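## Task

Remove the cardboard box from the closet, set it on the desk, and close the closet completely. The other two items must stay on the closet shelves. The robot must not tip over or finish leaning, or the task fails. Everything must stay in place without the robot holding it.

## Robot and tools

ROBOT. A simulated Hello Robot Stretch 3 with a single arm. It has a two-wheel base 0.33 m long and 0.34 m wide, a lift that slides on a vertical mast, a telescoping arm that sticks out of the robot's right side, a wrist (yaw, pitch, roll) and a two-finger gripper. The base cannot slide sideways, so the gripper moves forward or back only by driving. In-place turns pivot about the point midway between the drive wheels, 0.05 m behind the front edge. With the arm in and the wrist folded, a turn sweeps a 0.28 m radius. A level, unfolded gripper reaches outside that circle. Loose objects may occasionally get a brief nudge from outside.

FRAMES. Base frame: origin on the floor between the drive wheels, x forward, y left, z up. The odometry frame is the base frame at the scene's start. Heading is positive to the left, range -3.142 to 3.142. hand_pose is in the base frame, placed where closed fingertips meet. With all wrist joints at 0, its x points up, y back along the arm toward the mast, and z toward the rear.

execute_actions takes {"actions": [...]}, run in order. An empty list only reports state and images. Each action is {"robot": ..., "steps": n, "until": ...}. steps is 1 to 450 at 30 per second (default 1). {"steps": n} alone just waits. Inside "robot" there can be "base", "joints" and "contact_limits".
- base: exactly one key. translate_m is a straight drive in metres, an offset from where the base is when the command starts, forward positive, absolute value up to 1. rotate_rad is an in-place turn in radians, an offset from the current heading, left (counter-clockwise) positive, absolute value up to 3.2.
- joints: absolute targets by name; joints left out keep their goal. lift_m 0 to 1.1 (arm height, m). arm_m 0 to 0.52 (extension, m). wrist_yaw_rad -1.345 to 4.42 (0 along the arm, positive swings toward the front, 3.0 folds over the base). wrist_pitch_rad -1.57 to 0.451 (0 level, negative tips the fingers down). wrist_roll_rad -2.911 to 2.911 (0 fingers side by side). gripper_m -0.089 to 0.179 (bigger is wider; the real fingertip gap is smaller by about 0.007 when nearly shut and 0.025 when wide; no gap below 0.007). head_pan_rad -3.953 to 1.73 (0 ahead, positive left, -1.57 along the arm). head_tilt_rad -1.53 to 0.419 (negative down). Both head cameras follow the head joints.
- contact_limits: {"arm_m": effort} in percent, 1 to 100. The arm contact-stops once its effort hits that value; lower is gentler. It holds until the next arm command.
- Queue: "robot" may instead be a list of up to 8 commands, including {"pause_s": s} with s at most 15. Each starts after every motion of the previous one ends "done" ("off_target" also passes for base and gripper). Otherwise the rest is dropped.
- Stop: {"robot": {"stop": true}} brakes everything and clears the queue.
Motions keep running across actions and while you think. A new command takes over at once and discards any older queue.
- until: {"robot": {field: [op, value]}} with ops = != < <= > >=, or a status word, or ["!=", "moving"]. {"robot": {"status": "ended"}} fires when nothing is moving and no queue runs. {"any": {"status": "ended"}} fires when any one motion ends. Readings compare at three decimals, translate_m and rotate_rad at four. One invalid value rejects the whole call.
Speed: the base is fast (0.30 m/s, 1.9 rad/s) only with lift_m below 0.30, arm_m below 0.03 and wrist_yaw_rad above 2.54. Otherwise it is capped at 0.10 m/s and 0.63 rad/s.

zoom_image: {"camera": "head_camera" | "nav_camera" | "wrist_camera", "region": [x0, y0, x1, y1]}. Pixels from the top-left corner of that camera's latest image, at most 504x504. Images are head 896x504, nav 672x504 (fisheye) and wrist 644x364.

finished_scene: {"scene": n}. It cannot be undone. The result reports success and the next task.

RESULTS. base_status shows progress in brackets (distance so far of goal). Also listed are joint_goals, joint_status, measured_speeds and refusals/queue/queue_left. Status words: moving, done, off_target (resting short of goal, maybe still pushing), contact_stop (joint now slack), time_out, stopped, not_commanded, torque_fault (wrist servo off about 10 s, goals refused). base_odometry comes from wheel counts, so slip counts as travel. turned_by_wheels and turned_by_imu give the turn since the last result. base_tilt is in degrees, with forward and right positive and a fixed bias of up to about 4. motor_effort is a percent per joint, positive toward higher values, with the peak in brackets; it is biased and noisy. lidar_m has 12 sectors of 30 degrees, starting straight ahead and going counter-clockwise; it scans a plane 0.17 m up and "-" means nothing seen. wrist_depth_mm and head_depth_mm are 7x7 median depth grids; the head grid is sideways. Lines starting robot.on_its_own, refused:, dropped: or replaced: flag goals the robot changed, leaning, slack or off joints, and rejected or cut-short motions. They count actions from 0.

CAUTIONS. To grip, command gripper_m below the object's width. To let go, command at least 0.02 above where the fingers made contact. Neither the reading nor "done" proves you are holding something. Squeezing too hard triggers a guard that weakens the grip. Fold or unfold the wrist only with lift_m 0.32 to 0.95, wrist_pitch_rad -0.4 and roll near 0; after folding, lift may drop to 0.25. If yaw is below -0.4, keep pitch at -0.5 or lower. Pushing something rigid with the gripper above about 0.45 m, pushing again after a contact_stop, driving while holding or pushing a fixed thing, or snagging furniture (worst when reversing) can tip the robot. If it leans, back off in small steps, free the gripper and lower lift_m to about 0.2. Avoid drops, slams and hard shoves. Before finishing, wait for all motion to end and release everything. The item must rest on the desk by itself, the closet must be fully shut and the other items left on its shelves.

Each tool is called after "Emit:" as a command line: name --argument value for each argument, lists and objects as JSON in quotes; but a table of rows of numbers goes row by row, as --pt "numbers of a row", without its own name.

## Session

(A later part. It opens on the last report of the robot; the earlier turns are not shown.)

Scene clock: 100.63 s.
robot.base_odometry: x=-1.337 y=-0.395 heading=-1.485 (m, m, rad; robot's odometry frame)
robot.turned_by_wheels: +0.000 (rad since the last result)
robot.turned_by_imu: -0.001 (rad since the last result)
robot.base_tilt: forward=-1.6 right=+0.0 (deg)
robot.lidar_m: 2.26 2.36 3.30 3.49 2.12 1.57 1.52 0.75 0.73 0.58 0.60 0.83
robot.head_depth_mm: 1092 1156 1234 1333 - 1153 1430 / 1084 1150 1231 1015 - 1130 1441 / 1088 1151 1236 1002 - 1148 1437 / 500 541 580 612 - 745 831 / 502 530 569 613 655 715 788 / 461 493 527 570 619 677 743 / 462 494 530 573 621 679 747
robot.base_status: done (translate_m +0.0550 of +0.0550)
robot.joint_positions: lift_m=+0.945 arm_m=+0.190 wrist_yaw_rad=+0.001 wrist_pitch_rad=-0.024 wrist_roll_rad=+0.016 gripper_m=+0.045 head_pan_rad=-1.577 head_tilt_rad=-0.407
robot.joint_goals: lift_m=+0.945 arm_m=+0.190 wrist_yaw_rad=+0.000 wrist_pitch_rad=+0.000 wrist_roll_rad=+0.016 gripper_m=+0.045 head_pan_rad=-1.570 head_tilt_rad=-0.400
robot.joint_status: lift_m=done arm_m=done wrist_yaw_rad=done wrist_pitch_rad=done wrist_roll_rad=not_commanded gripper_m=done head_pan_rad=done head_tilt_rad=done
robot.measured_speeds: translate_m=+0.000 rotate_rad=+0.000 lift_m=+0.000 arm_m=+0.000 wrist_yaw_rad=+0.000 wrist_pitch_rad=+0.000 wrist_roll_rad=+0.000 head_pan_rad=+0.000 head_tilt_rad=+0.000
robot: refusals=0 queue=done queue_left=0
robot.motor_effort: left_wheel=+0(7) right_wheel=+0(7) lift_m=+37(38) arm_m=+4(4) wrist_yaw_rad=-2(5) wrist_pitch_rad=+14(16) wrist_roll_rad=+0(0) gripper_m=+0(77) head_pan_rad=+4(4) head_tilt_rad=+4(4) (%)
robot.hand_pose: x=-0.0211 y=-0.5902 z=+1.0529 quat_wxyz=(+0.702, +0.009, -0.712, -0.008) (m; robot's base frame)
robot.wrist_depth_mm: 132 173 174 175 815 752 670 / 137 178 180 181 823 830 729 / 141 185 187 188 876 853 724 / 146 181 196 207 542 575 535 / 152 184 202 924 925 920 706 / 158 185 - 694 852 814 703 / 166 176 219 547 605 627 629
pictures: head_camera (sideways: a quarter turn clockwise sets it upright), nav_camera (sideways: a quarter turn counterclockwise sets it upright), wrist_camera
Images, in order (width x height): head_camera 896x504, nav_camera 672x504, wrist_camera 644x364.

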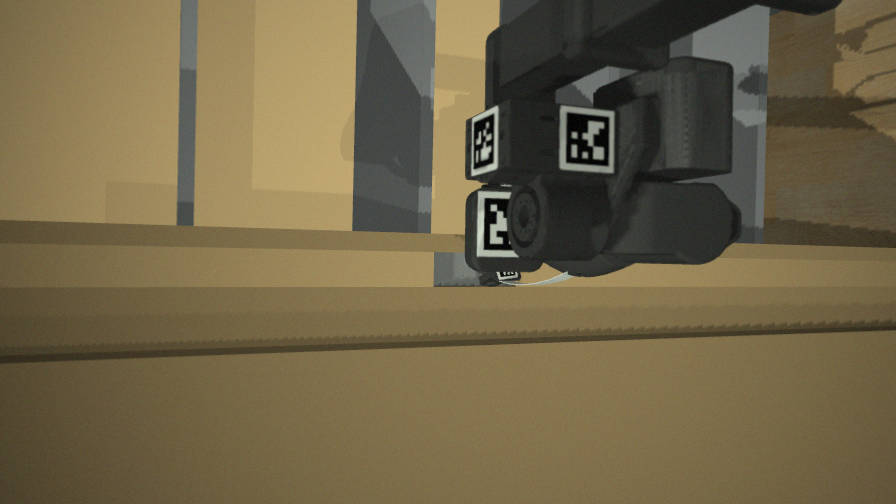

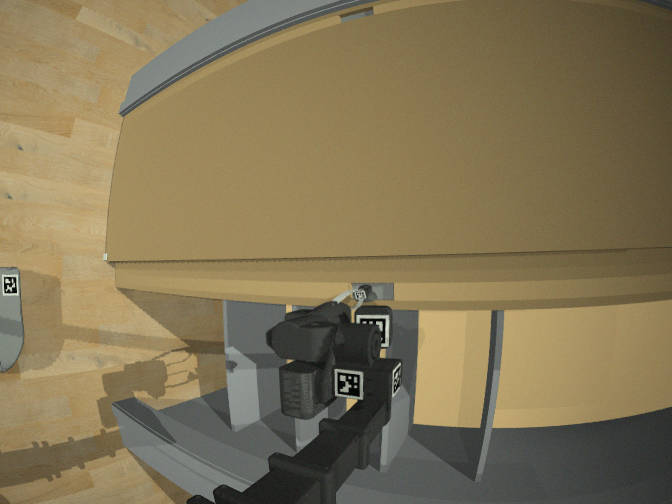

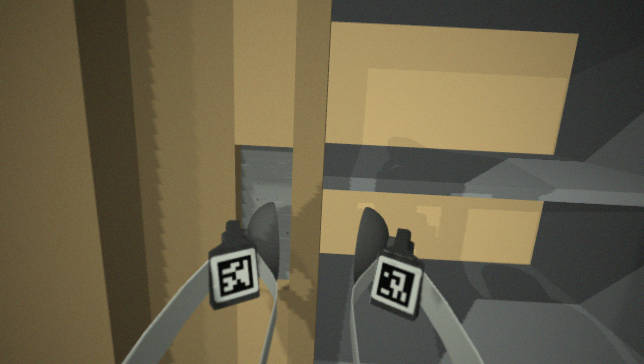

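Emit:
execute_actions --actions '[{"robot":{"joints":{"arm_m":0.24},"contact_limits":{"arm_m":10}},"steps":150,"until":{"robot":{"status":"ended"}}},{"robot":{"base":{"translate_m":-0.38}},"steps":300,"until":{"robot":{"status":"ended"}}}]'

Scene clock: 106.83 s.
robot.base_odometry: x=-1.369 y=-0.017 heading=-1.485 (m, m, rad; robot's odometry frame)
robot.turned_by_wheels: +0.000 (rad since the last result)
robot.turned_by_imu: -0.003 (rad since the last result)
robot.base_tilt: forward=-1.6 right=-0.1 (deg)
robot.lidar_m: 2.64 2.76 3.62 3.11 1.60 1.18 1.14 1.20 0.55 0.55 0.64 0.82
robot.head_depth_mm: 427 453 490 530 - 648 701 / 1013 531 519 530 - 634 692 / 1084 1150 1224 1002 - 1147 1345 / 1088 1149 1228 961 - 1187 1433 / 494 528 567 607 662 726 799 / 495 528 568 611 664 725 801 / 497 528 568 615 666 728 802
robot.base_status: done (translate_m -0.3800 of -0.3800)
robot.joint_positions: lift_m=+0.945 arm_m=+0.215 wrist_yaw_rad=+0.151 wrist_pitch_rad=-0.027 wrist_roll_rad=+0.016 gripper_m=+0.045 head_pan_rad=-1.577 head_tilt_rad=-0.407
robot.joint_goals: lift_m=+0.945 arm_m=+0.215 wrist_yaw_rad=+0.125 wrist_pitch_rad=+0.000 wrist_roll_rad=+0.016 gripper_m=+0.045 head_pan_rad=-1.570 head_tilt_rad=-0.400
robot.joint_status: lift_m=done arm_m=contact_stop wrist_yaw_rad=done wrist_pitch_rad=done wrist_roll_rad=not_commanded gripper_m=done head_pan_rad=done head_tilt_rad=done
robot.measured_speeds: translate_m=+0.000 rotate_rad=+0.000 lift_m=+0.000 arm_m=+0.000 wrist_yaw_rad=+0.000 wrist_pitch_rad=+0.000 wrist_roll_rad=+0.000 head_pan_rad=+0.000 head_tilt_rad=+0.000
robot: refusals=0 queue=done queue_left=0
robot.on_its_own: wrist_yaw_rad is held at +0.125, not at your +0.000, by its stall guard, which is still easing; arm_m is slack since a contact_stop, until your next command for it (your +0.240 is given up)
robot.motor_effort: left_wheel=+8(18) right_wheel=-7(18) lift_m=+37(38) arm_m=+1(7) wrist_yaw_rad=-23(57) wrist_pitch_rad=+16(18) wrist_roll_rad=+0(0) gripper_m=-6(12) head_pan_rad=+4(4) head_tilt_rad=+4(4) (%)
robot.contact_limits: arm_m 10 (drawing in: default 18, maximum 30; extending or still: default 26, maximum 42)
robot.hand_pose: x=+0.0170 y=-0.6123 z=+1.0523 quat_wxyz=(+0.700, +0.063, -0.710, +0.043) (m; robot's base frame)
robot.wrist_depth_mm: 167 160 152 662 752 598 334 / 173 167 158 806 788 579 174 / 181 173 164 714 806 564 170 / 190 180 181 453 513 451 166 / 199 187 182 919 873 525 163 / 208 196 188 729 846 507 160 / 220 206 193 577 604 481 155
pictures: head_camera (sideways: a quarter turn clockwise sets it upright), nav_camera (sideways: a quarter turn counterclockwise sets it upright), wrist_camera
Images, in order (width x height): head_camera 896x504, nav_camera 672x504, wrist_camera 644x364.

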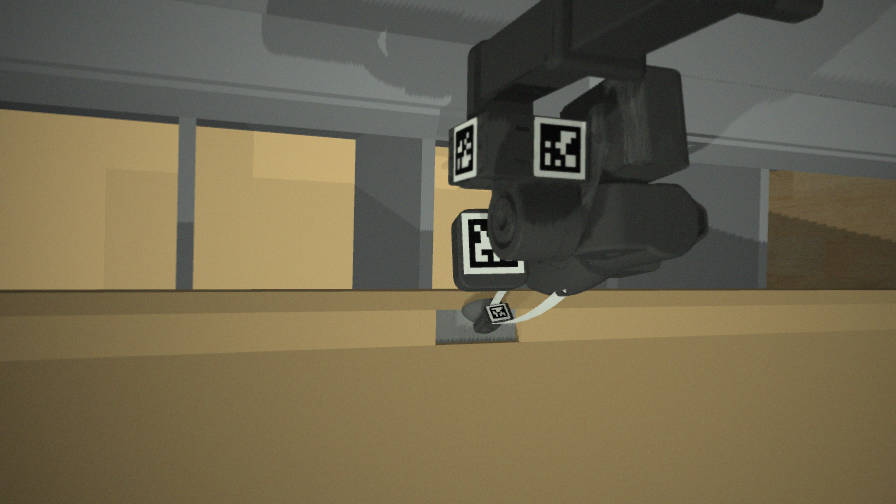

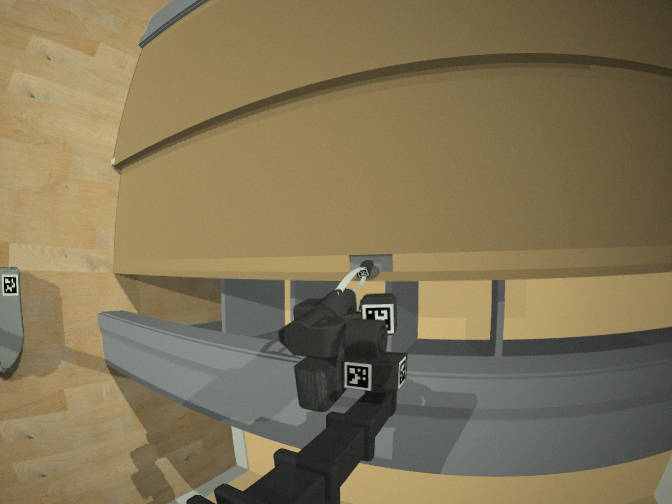

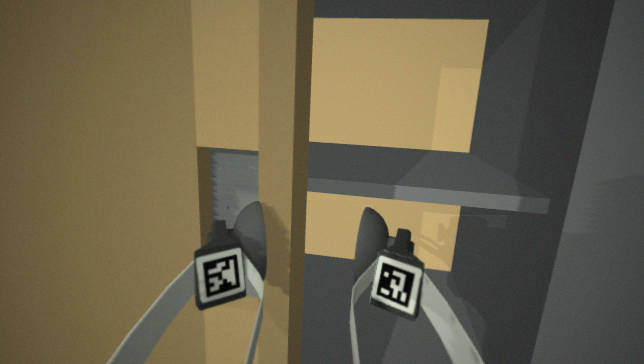

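Emit:
execute_actions --actions '[{"robot":[{"joints":{"arm_m":0.08}},{"base":{"translate_m":0.9},"joints":{"wrist_yaw_rad":0.28,"gripper_m":0.0}}],"steps":450,"until":{"robot":{"status":"ended"}}}]'

Scene clock: 119.70 s.
robot.base_odometry: x=-1.292 y=-0.914 heading=-1.485 (m, m, rad; robot's odometry frame)
robot.turned_by_wheels: +0.000 (rad since the last result)
robot.turned_by_imu: +0.001 (rad since the last result)
robot.base_tilt: forward=-1.6 right=-0.1 (deg)
robot.lidar_m: 1.74 1.81 2.53 3.05 2.80 2.10 2.04 0.88 0.61 0.59 0.59 1.79
robot.head_depth_mm: 467 499 535 577 617 - - / 469 501 537 578 616 - - / 471 502 538 580 631 - - / 470 502 539 581 613 - - / 470 503 539 581 618 700 761 / 473 504 541 584 633 689 749 / 470 495 525 560 605 655 731
robot.base_status: done (translate_m +0.9000 of +0.9000)
robot.joint_positions: lift_m=+0.945 arm_m=+0.080 wrist_yaw_rad=+0.279 wrist_pitch_rad=-0.024 wrist_roll_rad=+0.016 gripper_m=+0.000 head_pan_rad=-1.577 head_tilt_rad=-0.407
robot.joint_goals: lift_m=+0.945 arm_m=+0.080 wrist_yaw_rad=+0.280 wrist_pitch_rad=+0.000 wrist_roll_rad=+0.016 gripper_m=+0.000 head_pan_rad=-1.570 head_tilt_rad=-0.400
robot.joint_status: lift_m=done arm_m=done wrist_yaw_rad=done wrist_pitch_rad=done wrist_roll_rad=not_commanded gripper_m=done head_pan_rad=done head_tilt_rad=done
robot.measured_speeds: translate_m=+0.000 rotate_rad=+0.000 lift_m=+0.000 arm_m=+0.000 wrist_yaw_rad=+0.000 wrist_pitch_rad=+0.000 wrist_roll_rad=+0.000 head_pan_rad=+0.000 head_tilt_rad=+0.000
robot: refusals=0 queue=done queue_left=0
robot.motor_effort: left_wheel=-1(8) right_wheel=+0(7) lift_m=+37(38) arm_m=-3(5) wrist_yaw_rad=+1(24) wrist_pitch_rad=+14(16) wrist_roll_rad=+0(0) gripper_m=-2(79) head_pan_rad=+4(3) head_tilt_rad=+4(4) (%)
robot.hand_pose: x=+0.0488 y=-0.4711 z=+1.0530 quat_wxyz=(+0.696, +0.108, -0.704, +0.089) (m; robot's base frame)
robot.wrist_depth_mm: 323 291 271 259 238 221 207 / 338 303 282 266 245 228 213 / - 314 290 276 253 235 218 / - 327 308 287 264 242 224 / - 342 314 - 271 248 231 / - 360 314 - 276 256 238 / - 378 346 318 296 267 244
pictures: head_camera (sideways: a quarter turn clockwise sets it upright), nav_camera (sideways: a quarter turn counterclockwise sets it upright), wrist_camera
Images, in order (width x height): head_camera 896x504, nav_camera 672x504, wrist_camera 644x364.

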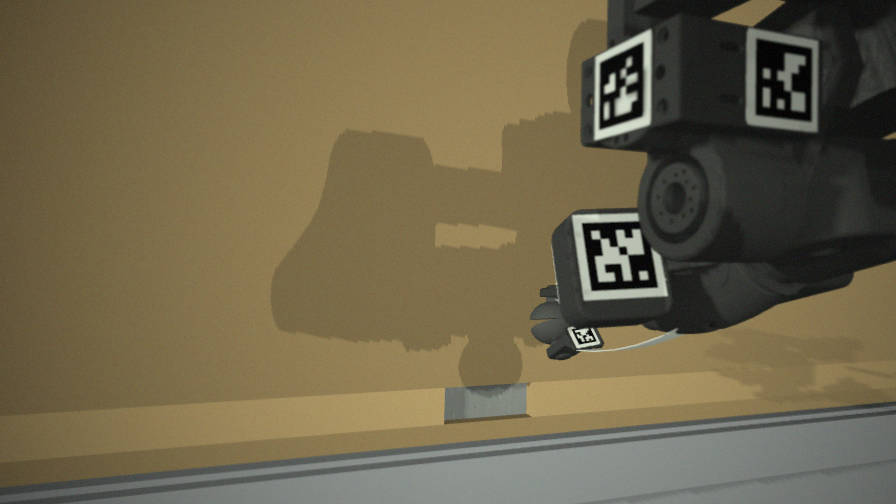

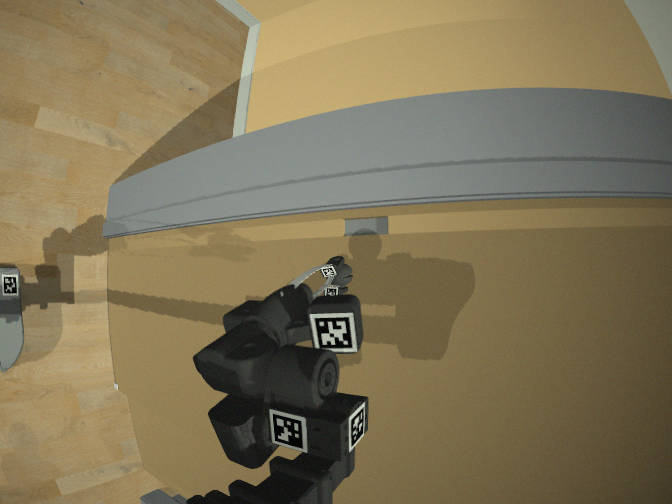

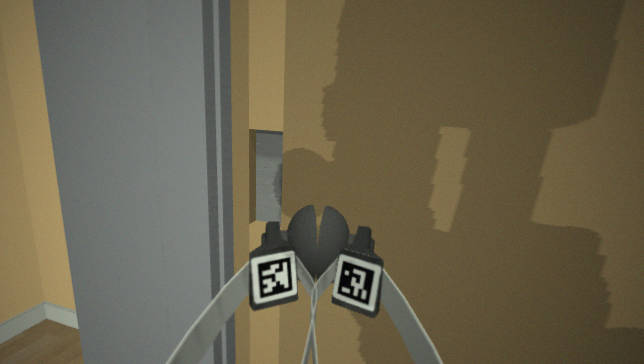

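Emit:
execute_actions --actions '[{"robot":{"base":{"translate_m":0.077}},"steps":100,"until":{"robot":{"status":"ended"}}},{"robot":{"joints":{"arm_m":0.22},"contact_limits":{"arm_m":10}},"steps":150,"until":{"robot":{"status":"ended"}}}]'

Scene clock: 123.53 s.
robot.base_odometry: x=-1.286 y=-0.990 heading=-1.485 (m, m, rad; robot's odometry frame)
robot.turned_by_wheels: +0.000 (rad since the last result)
robot.turned_by_imu: -0.002 (rad since the last result)
robot.base_tilt: forward=-1.6 right=-0.2 (deg)
robot.lidar_m: 1.66 1.73 2.42 3.49 2.91 2.19 2.12 0.88 0.61 0.57 0.60 1.72
robot.head_depth_mm: 473 504 541 583 - 709 762 / 474 506 541 575 - 710 759 / 473 506 543 577 - 712 763 / 475 507 542 581 - 714 767 / 476 507 544 581 640 691 754 / 456 488 519 556 602 666 733 / 457 489 525 571 619 674 742
robot.base_status: done (translate_m +0.0770 of +0.0770)
robot.joint_positions: lift_m=+0.945 arm_m=+0.187 wrist_yaw_rad=+0.284 wrist_pitch_rad=-0.028 wrist_roll_rad=+0.016 gripper_m=+0.000 head_pan_rad=-1.577 head_tilt_rad=-0.407
robot.joint_goals: lift_m=+0.945 arm_m=+0.187 wrist_yaw_rad=+0.280 wrist_pitch_rad=+0.000 wrist_roll_rad=+0.016 gripper_m=+0.000 head_pan_rad=-1.570 head_tilt_rad=-0.400
robot.joint_status: lift_m=done arm_m=contact_stop wrist_yaw_rad=done wrist_pitch_rad=done wrist_roll_rad=not_commanded gripper_m=done head_pan_rad=done head_tilt_rad=done
robot.measured_speeds: translate_m=+0.000 rotate_rad=-0.001 lift_m=+0.000 arm_m=-0.004 wrist_yaw_rad=+0.020 wrist_pitch_rad=+0.000 wrist_roll_rad=+0.000 head_pan_rad=+0.000 head_tilt_rad=+0.000
robot: refusals=0 queue=dropped queue_left=0
robot.on_its_own: arm_m is slack since a contact_stop, until your next command for it (your +0.220 is given up)
robot.motor_effort: left_wheel=-2(6) right_wheel=+3(4) lift_m=+36(37) arm_m=+7(7) wrist_yaw_rad=-4(5) wrist_pitch_rad=+16(18) wrist_roll_rad=+0(0) gripper_m=-4(3) head_pan_rad=+3(3) head_tilt_rad=+4(4) (%)
robot.contact_limits: arm_m 10 (drawing in: default 18, maximum 30; extending or still: default 26, maximum 42)
robot.hand_pose: x=+0.0502 y=-0.5770 z=+1.0521 quat_wxyz=(+0.696, +0.111, -0.704, +0.089) (m; robot's base frame)
robot.wrist_depth_mm: 185 153 154 158 146 136 126 / 194 159 159 164 151 139 130 / 203 167 164 169 155 144 133 / 213 174 170 188 161 148 137 / 225 182 173 - 167 153 141 / 238 211 175 - 170 158 145 / 254 221 194 196 177 163 150
pictures: head_camera (sideways: a quarter turn clockwise sets it upright), nav_camera (sideways: a quarter turn counterclockwise sets it upright), wrist_camera
Images, in order (width x height): head_camera 896x504, nav_camera 672x504, wrist_camera 644x364.

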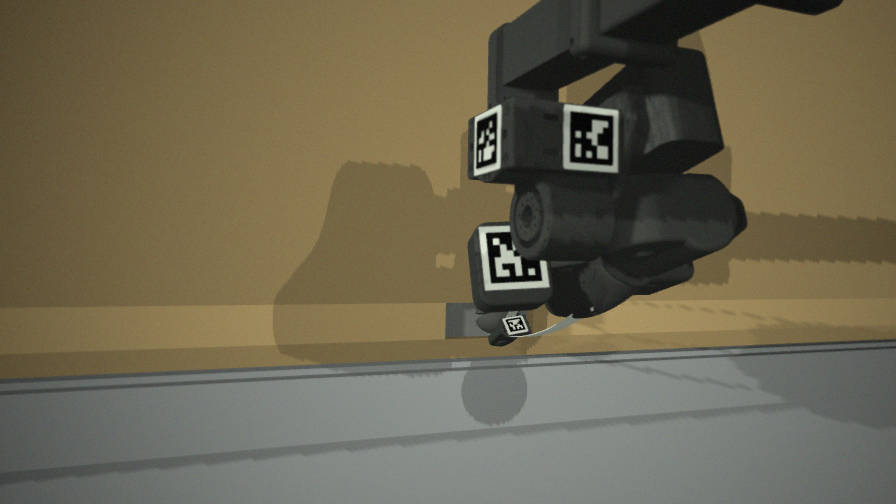

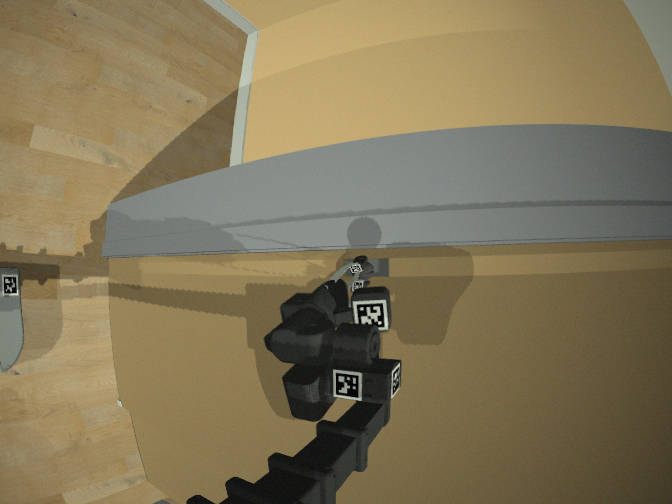

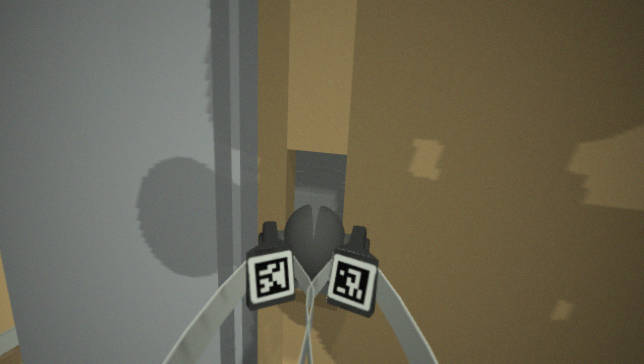

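Emit:
execute_actions --actions '[{"robot":{"joints":{"arm_m":0.19},"base":{"translate_m":-0.17}},"steps":200,"until":{"robot":{"status":"ended"}}},{"robot":{"joints":{"arm_m":0.08}},"steps":200,"until":{"robot":{"status":"ended"}}}]'

Scene clock: 128.80 s.
robot.base_odometry: x=-1.300 y=-0.821 heading=-1.485 (m, m, rad; robot's odometry frame)
robot.turned_by_wheels: +0.000 (rad since the last result)
robot.turned_by_imu: -0.003 (rad since the last result)
robot.base_tilt: forward=-1.8 right=-0.1 (deg)
robot.lidar_m: 1.83 1.91 2.66 3.49 2.68 2.00 1.95 0.88 0.60 0.58 0.62 1.89
robot.head_depth_mm: 466 496 533 575 613 - - / 467 498 535 575 612 - - / 467 500 535 577 626 - - / 469 500 535 578 611 - - / 467 501 536 578 612 - 769 / 470 506 549 601 1098 1180 1383 / 1037 1046 1067 1014 1070 1095 832
robot.base_status: done (translate_m -0.1700 of -0.1700)
robot.joint_positions: lift_m=+0.945 arm_m=+0.080 wrist_yaw_rad=+0.359 wrist_pitch_rad=-0.024 wrist_roll_rad=+0.016 gripper_m=+0.000 head_pan_rad=-1.577 head_tilt_rad=-0.407
robot.joint_goals: lift_m=+0.945 arm_m=+0.080 wrist_yaw_rad=+0.358 wrist_pitch_rad=+0.000 wrist_roll_rad=+0.016 gripper_m=+0.000 head_pan_rad=-1.570 head_tilt_rad=-0.400
robot.joint_status: lift_m=done arm_m=done wrist_yaw_rad=done wrist_pitch_rad=done wrist_roll_rad=not_commanded gripper_m=done head_pan_rad=done head_tilt_rad=done
robot.measured_speeds: translate_m=+0.000 rotate_rad=+0.000 lift_m=+0.000 arm_m=+0.000 wrist_yaw_rad=+0.000 wrist_pitch_rad=+0.000 wrist_roll_rad=+0.000 head_pan_rad=+0.000 head_tilt_rad=+0.000
robot: refusals=0 queue=done queue_left=0
robot.on_its_own: wrist_yaw_rad is held at +0.358, not at your +0.280, by its stall guard, which is not easing now
robot.motor_effort: left_wheel=+0(17) right_wheel=+0(19) lift_m=+37(37) arm_m=-3(14) wrist_yaw_rad=-2(58) wrist_pitch_rad=+14(17) wrist_roll_rad=+0(0) gripper_m=-3(7) head_pan_rad=+4(4) head_tilt_rad=+4(3) (%)
robot.hand_pose: x=+0.0683 y=-0.4646 z=+1.0530 quat_wxyz=(+0.692, +0.136, -0.699, +0.116) (m; robot's base frame)
robot.wrist_depth_mm: 367 307 381 264 239 219 202 / 386 316 394 274 247 225 207 / 405 329 406 288 255 231 212 / - 340 422 300 264 237 217 / - 356 422 - 271 245 223 / - 373 401 - 277 252 229 / - 420 503 326 295 261 236
pictures: head_camera (sideways: a quarter turn clockwise sets it upright), nav_camera (sideways: a quarter turn counterclockwise sets it upright), wrist_camera
Images, in order (width x height): head_camera 896x504, nav_camera 672x504, wrist_camera 644x364.

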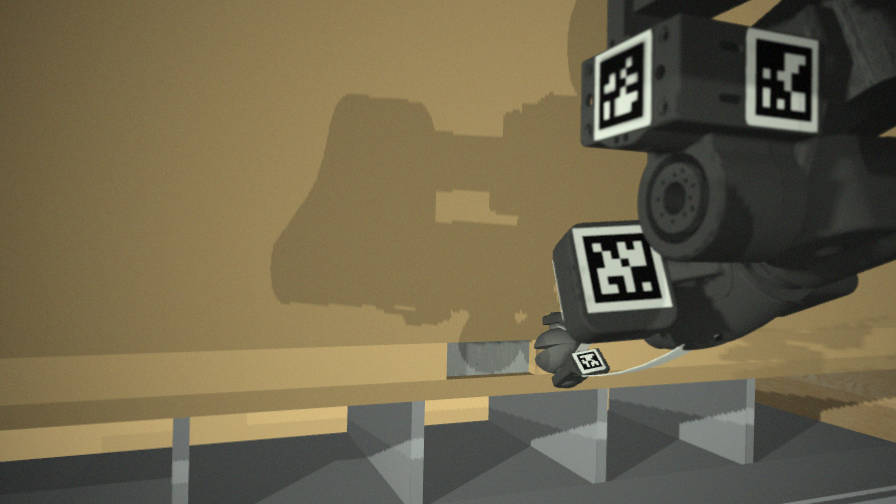

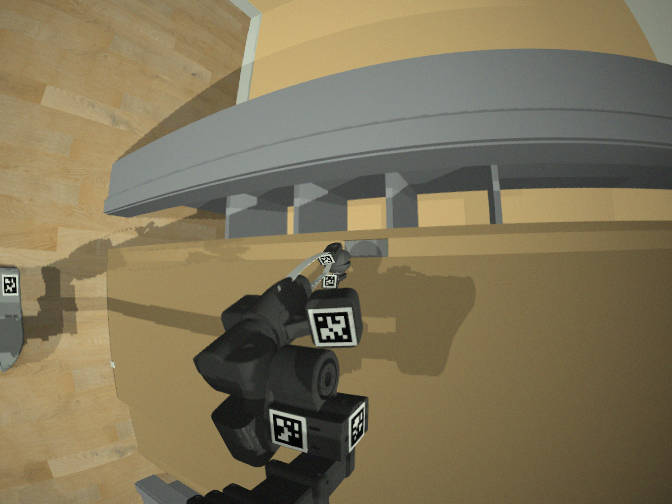

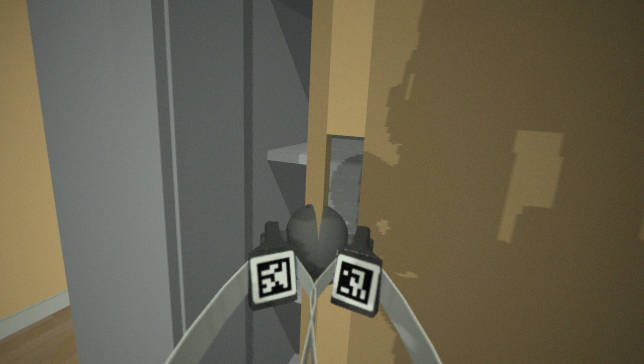

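Emit:
execute_actions --actions '[{"robot":[{"base":{"translate_m":0.21},"joints":{"lift_m":0.3,"wrist_yaw_rad":0}},{"joints":{"arm_m":0.27},"contact_limits":{"arm_m":12}},{"base":{"translate_m":-0.36},"joints":{"head_pan_rad":-1.25}}],"steps":450,"until":{"robot":{"status":"ended"}}}]'

Scene clock: 143.67 s.
robot.base_odometry: x=-1.313 y=-0.671 heading=-1.485 (m, m, rad; robot's odometry frame)
robot.turned_by_wheels: +0.000 (rad since the last result)
robot.turned_by_imu: -0.004 (rad since the last result)
robot.base_tilt: forward=-1.7 right=-0.1 (deg)
robot.lidar_m: 1.98 2.07 2.88 3.49 2.48 1.85 1.80 0.81 0.60 0.58 0.70 0.82
robot.head_depth_mm: 1058 1111 1179 1269 1090 1151 695 / 1093 1146 1219 1315 1122 1230 1393 / 1128 1191 1254 1350 1194 1227 1436 / 1164 1238 1308 1405 1198 1322 1426 / 1031 1077 1137 1218 1225 1312 1388 / 849 891 933 986 842 899 952 / 587 609 635 677 733 802 902
robot.base_status: done (translate_m -0.3600 of -0.3600)
robot.joint_positions: lift_m=+0.300 arm_m=+0.270 wrist_yaw_rad=+0.017 wrist_pitch_rad=-0.024 wrist_roll_rad=+0.016 gripper_m=+0.000 head_pan_rad=-1.257 head_tilt_rad=-0.407
robot.joint_goals: lift_m=+0.300 arm_m=+0.270 wrist_yaw_rad=+0.000 wrist_pitch_rad=+0.000 wrist_roll_rad=+0.016 gripper_m=+0.000 head_pan_rad=-1.250 head_tilt_rad=-0.400
robot.joint_status: lift_m=done arm_m=done wrist_yaw_rad=done wrist_pitch_rad=done wrist_roll_rad=not_commanded gripper_m=done head_pan_rad=done head_tilt_rad=done
robot.measured_speeds: translate_m=+0.000 rotate_rad=+0.000 lift_m=+0.000 arm_m=+0.000 wrist_yaw_rad=+0.000 wrist_pitch_rad=+0.000 wrist_roll_rad=+0.000 head_pan_rad=+0.000 head_tilt_rad=+0.000
robot: refusals=0 queue=done queue_left=0
robot.on_its_own: wrist_yaw_rad is at rest, and its effort (-16) is outside its rest range (-12 to +12)
robot.motor_effort: left_wheel=+9(27) right_wheel=-8(29) lift_m=+15(36) arm_m=+3(4) wrist_yaw_rad=-16(60) wrist_pitch_rad=+14(14) wrist_roll_rad=+0(0) gripper_m=-4(7) head_pan_rad=+4(32) head_tilt_rad=+4(4) (%)
robot.contact_limits: arm_m 12 (drawing in: default 18, maximum 30; extending or still: default 26, maximum 42)
robot.hand_pose: x=-0.0171 y=-0.6702 z=+0.4090 quat_wxyz=(+0.702, +0.015, -0.712, -0.003) (m; robot's base frame)
robot.wrist_depth_mm: 607 761 753 751 728 61 59 / 623 790 776 757 769 62 61 / 557 629 710 793 667 64 63 / 624 849 841 841 387 67 66 / 634 886 880 - 842 69 68 / 649 823 888 - 93 72 71 / 633 668 684 692 91 75 74
pictures: head_camera (sideways: a quarter turn clockwise sets it upright), nav_camera (sideways: a quarter turn counterclockwise sets it upright), wrist_camera
Images, in order (width x height): head_camera 896x504, nav_camera 672x504, wrist_camera 644x364.

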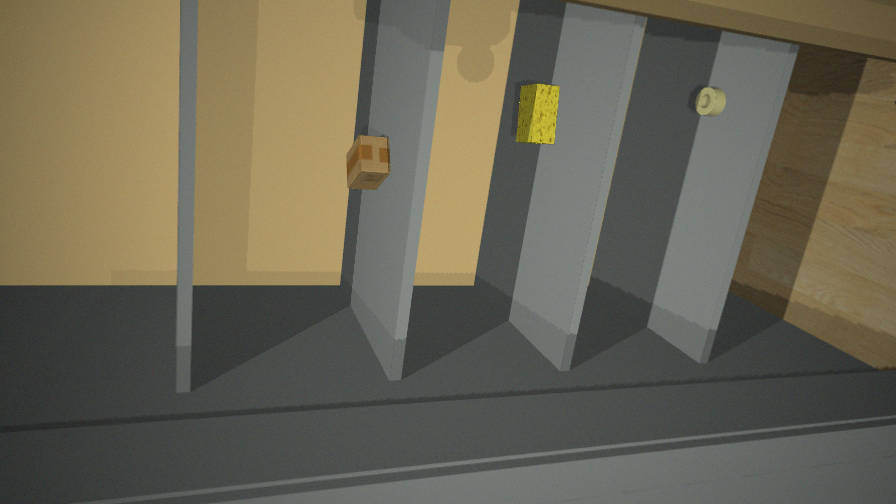

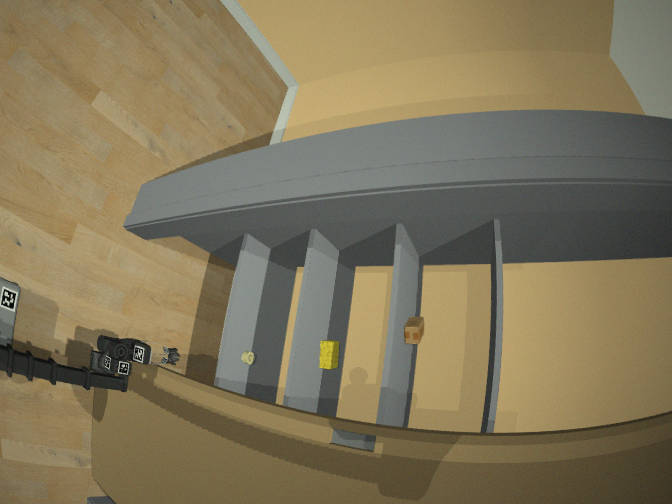

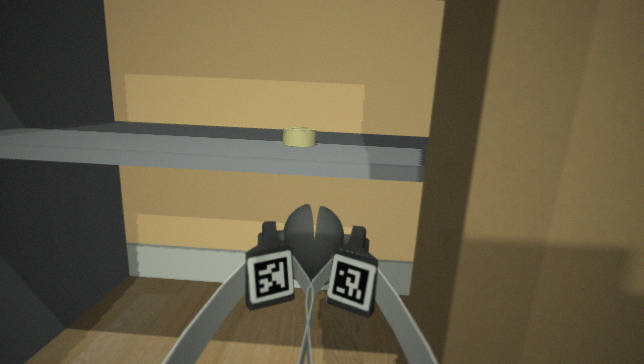

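Emit:
execute_actions --actions '[{"robot":[{"base":{"translate_m":-0.09}},{"base":{"translate_m":0.02}},{"joints":{"arm_m":0.1}},{"base":{"translate_m":0.22},"joints":{"lift_m":0.99,"gripper_m":0.13,"head_pan_rad":-1.57}}],"steps":450,"until":{"robot":{"status":"ended"}}}]'

Scene clock: 157.10 s.
robot.base_odometry: x=-1.301 y=-0.821 heading=-1.485 (m, m, rad; robot's odometry frame)
robot.turned_by_wheels: +0.000 (rad since the last result)
robot.turned_by_imu: -0.003 (rad since the last result)
robot.base_tilt: forward=-1.6 right=-0.1 (deg)
robot.lidar_m: 1.83 1.91 2.66 3.49 2.68 2.01 1.94 0.81 0.63 1.30 0.62 1.89
robot.head_depth_mm: 1092 1152 1232 1022 - - 771 / 1091 1155 1237 972 - - 1402 / 1101 1160 1237 1002 - - 1351 / 1103 1160 1234 1343 - 1247 1386 / 1106 1168 1235 1341 1185 1263 1430 / 1106 1193 1243 1323 1188 1269 1383 / 985 992 1014 979 1044 792 805
robot.base_status: done (translate_m +0.2200 of +0.2200)
robot.joint_positions: lift_m=+0.990 arm_m=+0.100 wrist_yaw_rad=+0.082 wrist_pitch_rad=-0.023 wrist_roll_rad=+0.016 gripper_m=+0.130 head_pan_rad=-1.563 head_tilt_rad=-0.407
robot.joint_goals: lift_m=+0.990 arm_m=+0.100 wrist_yaw_rad=+0.081 wrist_pitch_rad=+0.000 wrist_roll_rad=+0.016 gripper_m=+0.130 head_pan_rad=-1.570 head_tilt_rad=-0.400
robot.joint_status: lift_m=done arm_m=done wrist_yaw_rad=done wrist_pitch_rad=done wrist_roll_rad=not_commanded gripper_m=done head_pan_rad=done head_tilt_rad=done
robot.measured_speeds: translate_m=+0.000 rotate_rad=+0.000 lift_m=+0.000 arm_m=+0.000 wrist_yaw_rad=+0.000 wrist_pitch_rad=+0.000 wrist_roll_rad=+0.000 head_pan_rad=+0.000 head_tilt_rad=+0.000
robot: refusals=0 queue=done queue_left=0
robot.on_its_own: wrist_yaw_rad is held at +0.081, not at your +0.000, by its stall guard, which is not easing now
robot.motor_effort: left_wheel=+0(57) right_wheel=+0(49) lift_m=+39(39) arm_m=-3(2) wrist_yaw_rad=+0(100) wrist_pitch_rad=+13(14) wrist_roll_rad=+0(0) gripper_m=+0(85) head_pan_rad=-4(30) head_tilt_rad=+4(4) (%)
robot.hand_pose: x=-0.0005 y=-0.5001 z=+1.0983 quat_wxyz=(+0.701, +0.037, -0.712, +0.020) (m; robot's base frame)
robot.wrist_depth_mm: 308 547 673 631 593 567 529 / 311 568 964 972 914 901 874 / 316 583 985 988 970 921 912 / 318 587 711 718 678 732 798 / 322 536 - - - - 957 / 328 - 840 826 862 949 934 / 322 621 728 714 688 662 673
pictures: head_camera (sideways: a quarter turn clockwise sets it upright), nav_camera (sideways: a quarter turn counterclockwise sets it upright), wrist_camera
Images, in order (width x height): head_camera 896x504, nav_camera 672x504, wrist_camera 644x364.

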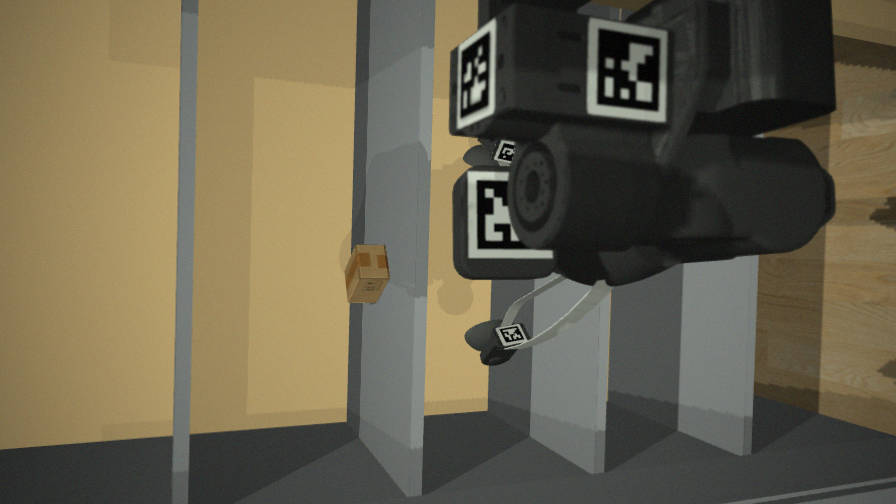

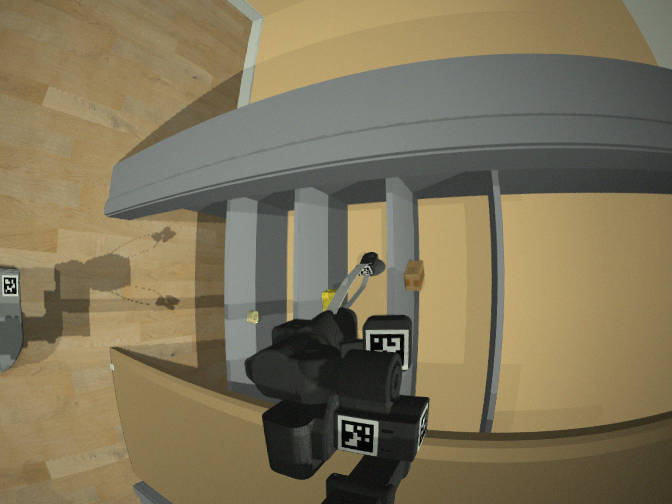

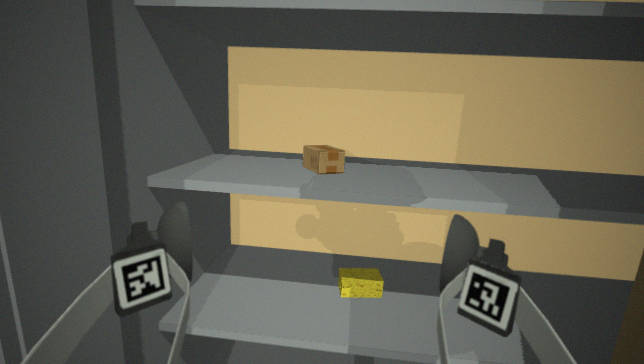

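Emit:
execute_actions --actions '[{"robot":[{"base":{"translate_m":0.047},"joints":{"wrist_yaw_rad":0,"arm_m":0.3}}],"steps":450,"until":{"robot":{"status":"ended"}}}]'

Scene clock: 160.20 s.
robot.base_odometry: x=-1.297 y=-0.868 heading=-1.485 (m, m, rad; robot's odometry frame)
robot.turned_by_wheels: +0.000 (rad since the last result)
robot.turned_by_imu: -0.001 (rad since the last result)
robot.base_tilt: forward=-1.6 right=+0.0 (deg)
robot.lidar_m: 1.78 1.86 2.60 3.04 2.74 2.06 2.00 0.81 0.65 1.15 0.60 1.84
robot.head_depth_mm: 1088 1153 1239 - 1123 1235 1438 / 1093 1161 1244 - 1140 1231 1454 / 1096 1159 1242 - 1083 1230 1427 / 1108 1166 1240 1341 1197 1270 1430 / 1106 1176 1240 1358 1187 1267 1421 / 1096 1164 1200 1201 1145 1222 1339 / 862 869 622 630 641 674 732
robot.base_status: done (translate_m +0.0470 of +0.0470)
robot.joint_positions: lift_m=+0.990 arm_m=+0.300 wrist_yaw_rad=+0.001 wrist_pitch_rad=-0.023 wrist_roll_rad=+0.016 gripper_m=+0.130 head_pan_rad=-1.563 head_tilt_rad=-0.407
robot.joint_goals: lift_m=+0.990 arm_m=+0.300 wrist_yaw_rad=+0.000 wrist_pitch_rad=+0.000 wrist_roll_rad=+0.016 gripper_m=+0.130 head_pan_rad=-1.570 head_tilt_rad=-0.400
robot.joint_status: lift_m=done arm_m=done wrist_yaw_rad=done wrist_pitch_rad=done wrist_roll_rad=not_commanded gripper_m=done head_pan_rad=done head_tilt_rad=done
robot.measured_speeds: translate_m=+0.000 rotate_rad=+0.000 lift_m=+0.000 arm_m=+0.000 wrist_yaw_rad=+0.000 wrist_pitch_rad=+0.000 wrist_roll_rad=+0.000 head_pan_rad=+0.000 head_tilt_rad=+0.000
robot: refusals=0 queue=done queue_left=0
robot.motor_effort: left_wheel=+0(6) right_wheel=+0(3) lift_m=+39(39) arm_m=+4(0) wrist_yaw_rad=-1(1) wrist_pitch_rad=+13(13) wrist_roll_rad=+0(0) gripper_m=+0(0) head_pan_rad=-4(4) head_tilt_rad=+4(4) (%)
robot.hand_pose: x=-0.0213 y=-0.7002 z=+1.0983 quat_wxyz=(+0.702, +0.008, -0.713, -0.008) (m; robot's base frame)
robot.wrist_depth_mm: 396 547 685 636 601 566 535 / 401 573 753 745 743 727 730 / 400 590 784 782 761 754 746 / 405 514 599 524 676 725 776 / 392 413 421 415 424 415 423 / 400 - 828 848 839 848 847 / 396 580 653 640 652 655 713
pictures: head_camera (sideways: a quarter turn clockwise sets it upright), nav_camera (sideways: a quarter turn counterclockwise sets it upright), wrist_camera
Images, in order (width x height): head_camera 896x504, nav_camera 672x504, wrist_camera 644x364.

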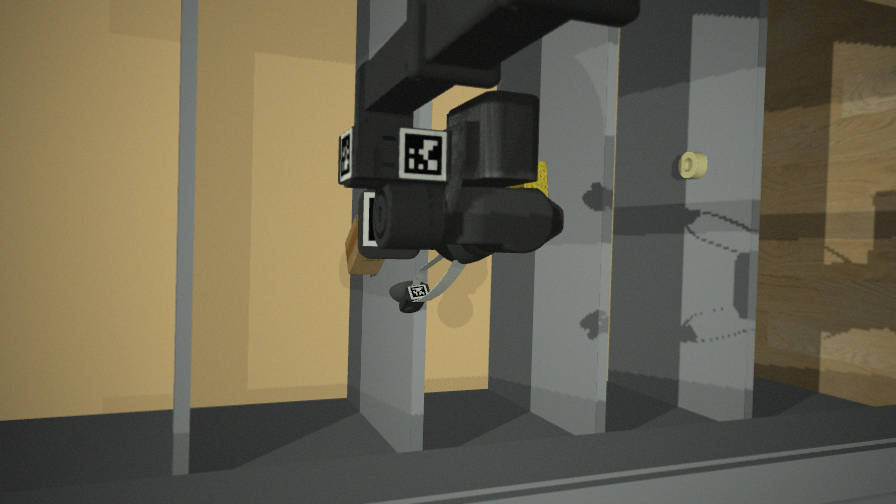

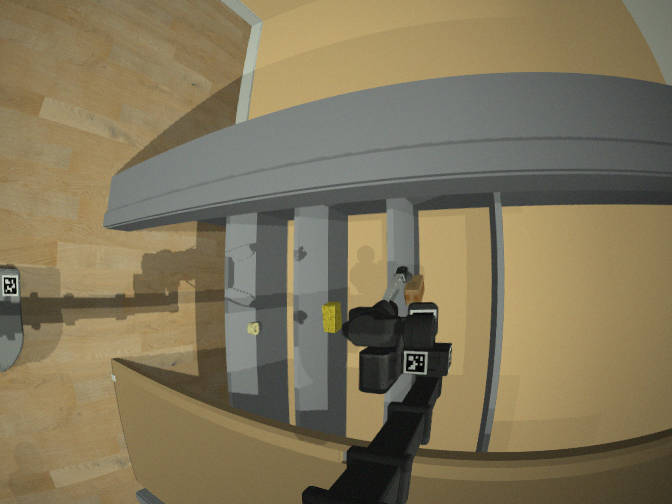

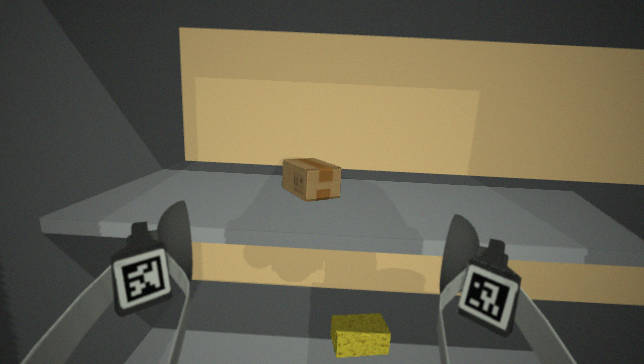

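Emit:
execute_actions --actions '[{"robot":[{"joints":{"arm_m":0.0},"base":{"translate_m":-0.25}},{"base":{"rotate_rad":-0.5}},{"base":{"translate_m":0.29}},{"base":{"rotate_rad":0.5}},{"joints":{"arm_m":0.3}}],"steps":450,"until":{"robot":{"status":"ended"}}}]'

Scene clock: 175.13 s.
robot.base_odometry: x=-1.435 y=-0.884 heading=-1.485 (m, m, rad; robot's odometry frame)
robot.turned_by_wheels: +0.000 (rad since the last result)
robot.turned_by_imu: -0.003 (rad since the last result)
robot.base_tilt: forward=-1.7 right=+0.0 (deg)
robot.lidar_m: 1.77 1.85 2.58 3.17 2.74 2.06 2.00 0.62 0.54 1.12 0.47 1.71
robot.head_depth_mm: 973 1027 1105 - 1026 1144 1081 / 973 1039 1098 - 1082 1149 1082 / 976 1037 1104 - 1030 1146 1075 / 982 1027 1113 965 1027 1149 1318 / 983 1033 1111 989 1074 1138 1315 / 985 1044 1107 986 1072 1131 1167 / 838 843 864 831 891 630 640
robot.base_status: done (rotate_rad +0.4999 of +0.5000)
robot.joint_positions: lift_m=+0.990 arm_m=+0.300 wrist_yaw_rad=+0.000 wrist_pitch_rad=-0.023 wrist_roll_rad=+0.016 gripper_m=+0.130 head_pan_rad=-1.563 head_tilt_rad=-0.407
robot.joint_goals: lift_m=+0.990 arm_m=+0.300 wrist_yaw_rad=+0.000 wrist_pitch_rad=+0.000 wrist_roll_rad=+0.016 gripper_m=+0.130 head_pan_rad=-1.570 head_tilt_rad=-0.400
robot.joint_status: lift_m=done arm_m=done wrist_yaw_rad=done wrist_pitch_rad=done wrist_roll_rad=not_commanded gripper_m=done head_pan_rad=done head_tilt_rad=done
robot.measured_speeds: translate_m=+0.000 rotate_rad=+0.000 lift_m=+0.000 arm_m=+0.000 wrist_yaw_rad=+0.000 wrist_pitch_rad=+0.000 wrist_roll_rad=+0.000 head_pan_rad=+0.000 head_tilt_rad=+0.000
robot: refusals=0 queue=done queue_left=0
robot.motor_effort: left_wheel=-3(11) right_wheel=+2(5) lift_m=+39(39) arm_m=+4(1) wrist_yaw_rad=-1(0) wrist_pitch_rad=+13(13) wrist_roll_rad=+0(0) gripper_m=+0(1) head_pan_rad=-4(4) head_tilt_rad=+4(4) (%)
robot.hand_pose: x=-0.0214 y=-0.7002 z=+1.0983 quat_wxyz=(+0.702, +0.008, -0.713, -0.008) (m; robot's base frame)
robot.wrist_depth_mm: 390 544 597 581 581 585 534 / 392 556 612 606 601 603 592 / 398 566 644 631 622 625 618 / 404 516 600 575 645 633 631 / 347 377 371 363 394 415 425 / 254 - 263 271 277 297 292 / 408 560 621 615 619 632 245
pictures: head_camera (sideways: a quarter turn clockwise sets it upright), nav_camera (sideways: a quarter turn counterclockwise sets it upright), wrist_camera
Images, in order (width x height): head_camera 896x504, nav_camera 672x504, wrist_camera 644x364.

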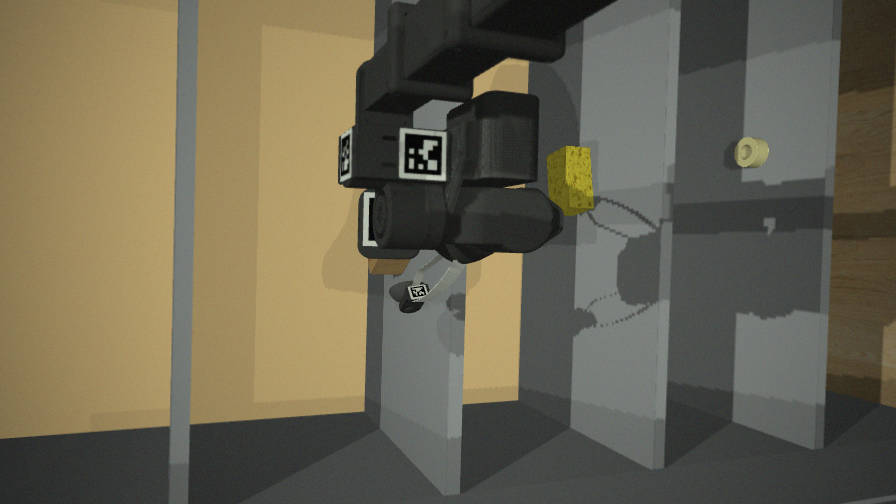

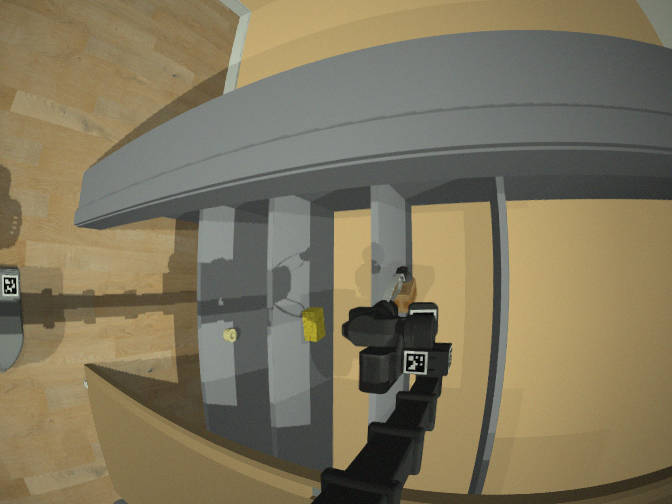

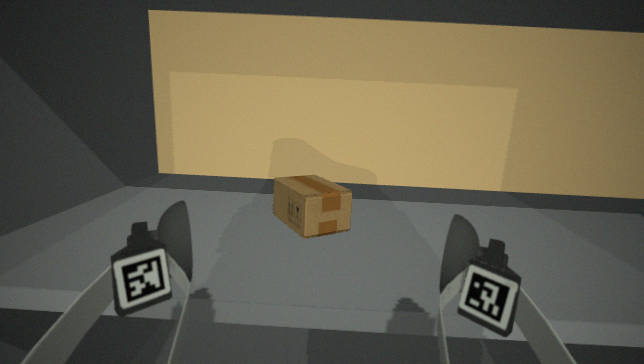

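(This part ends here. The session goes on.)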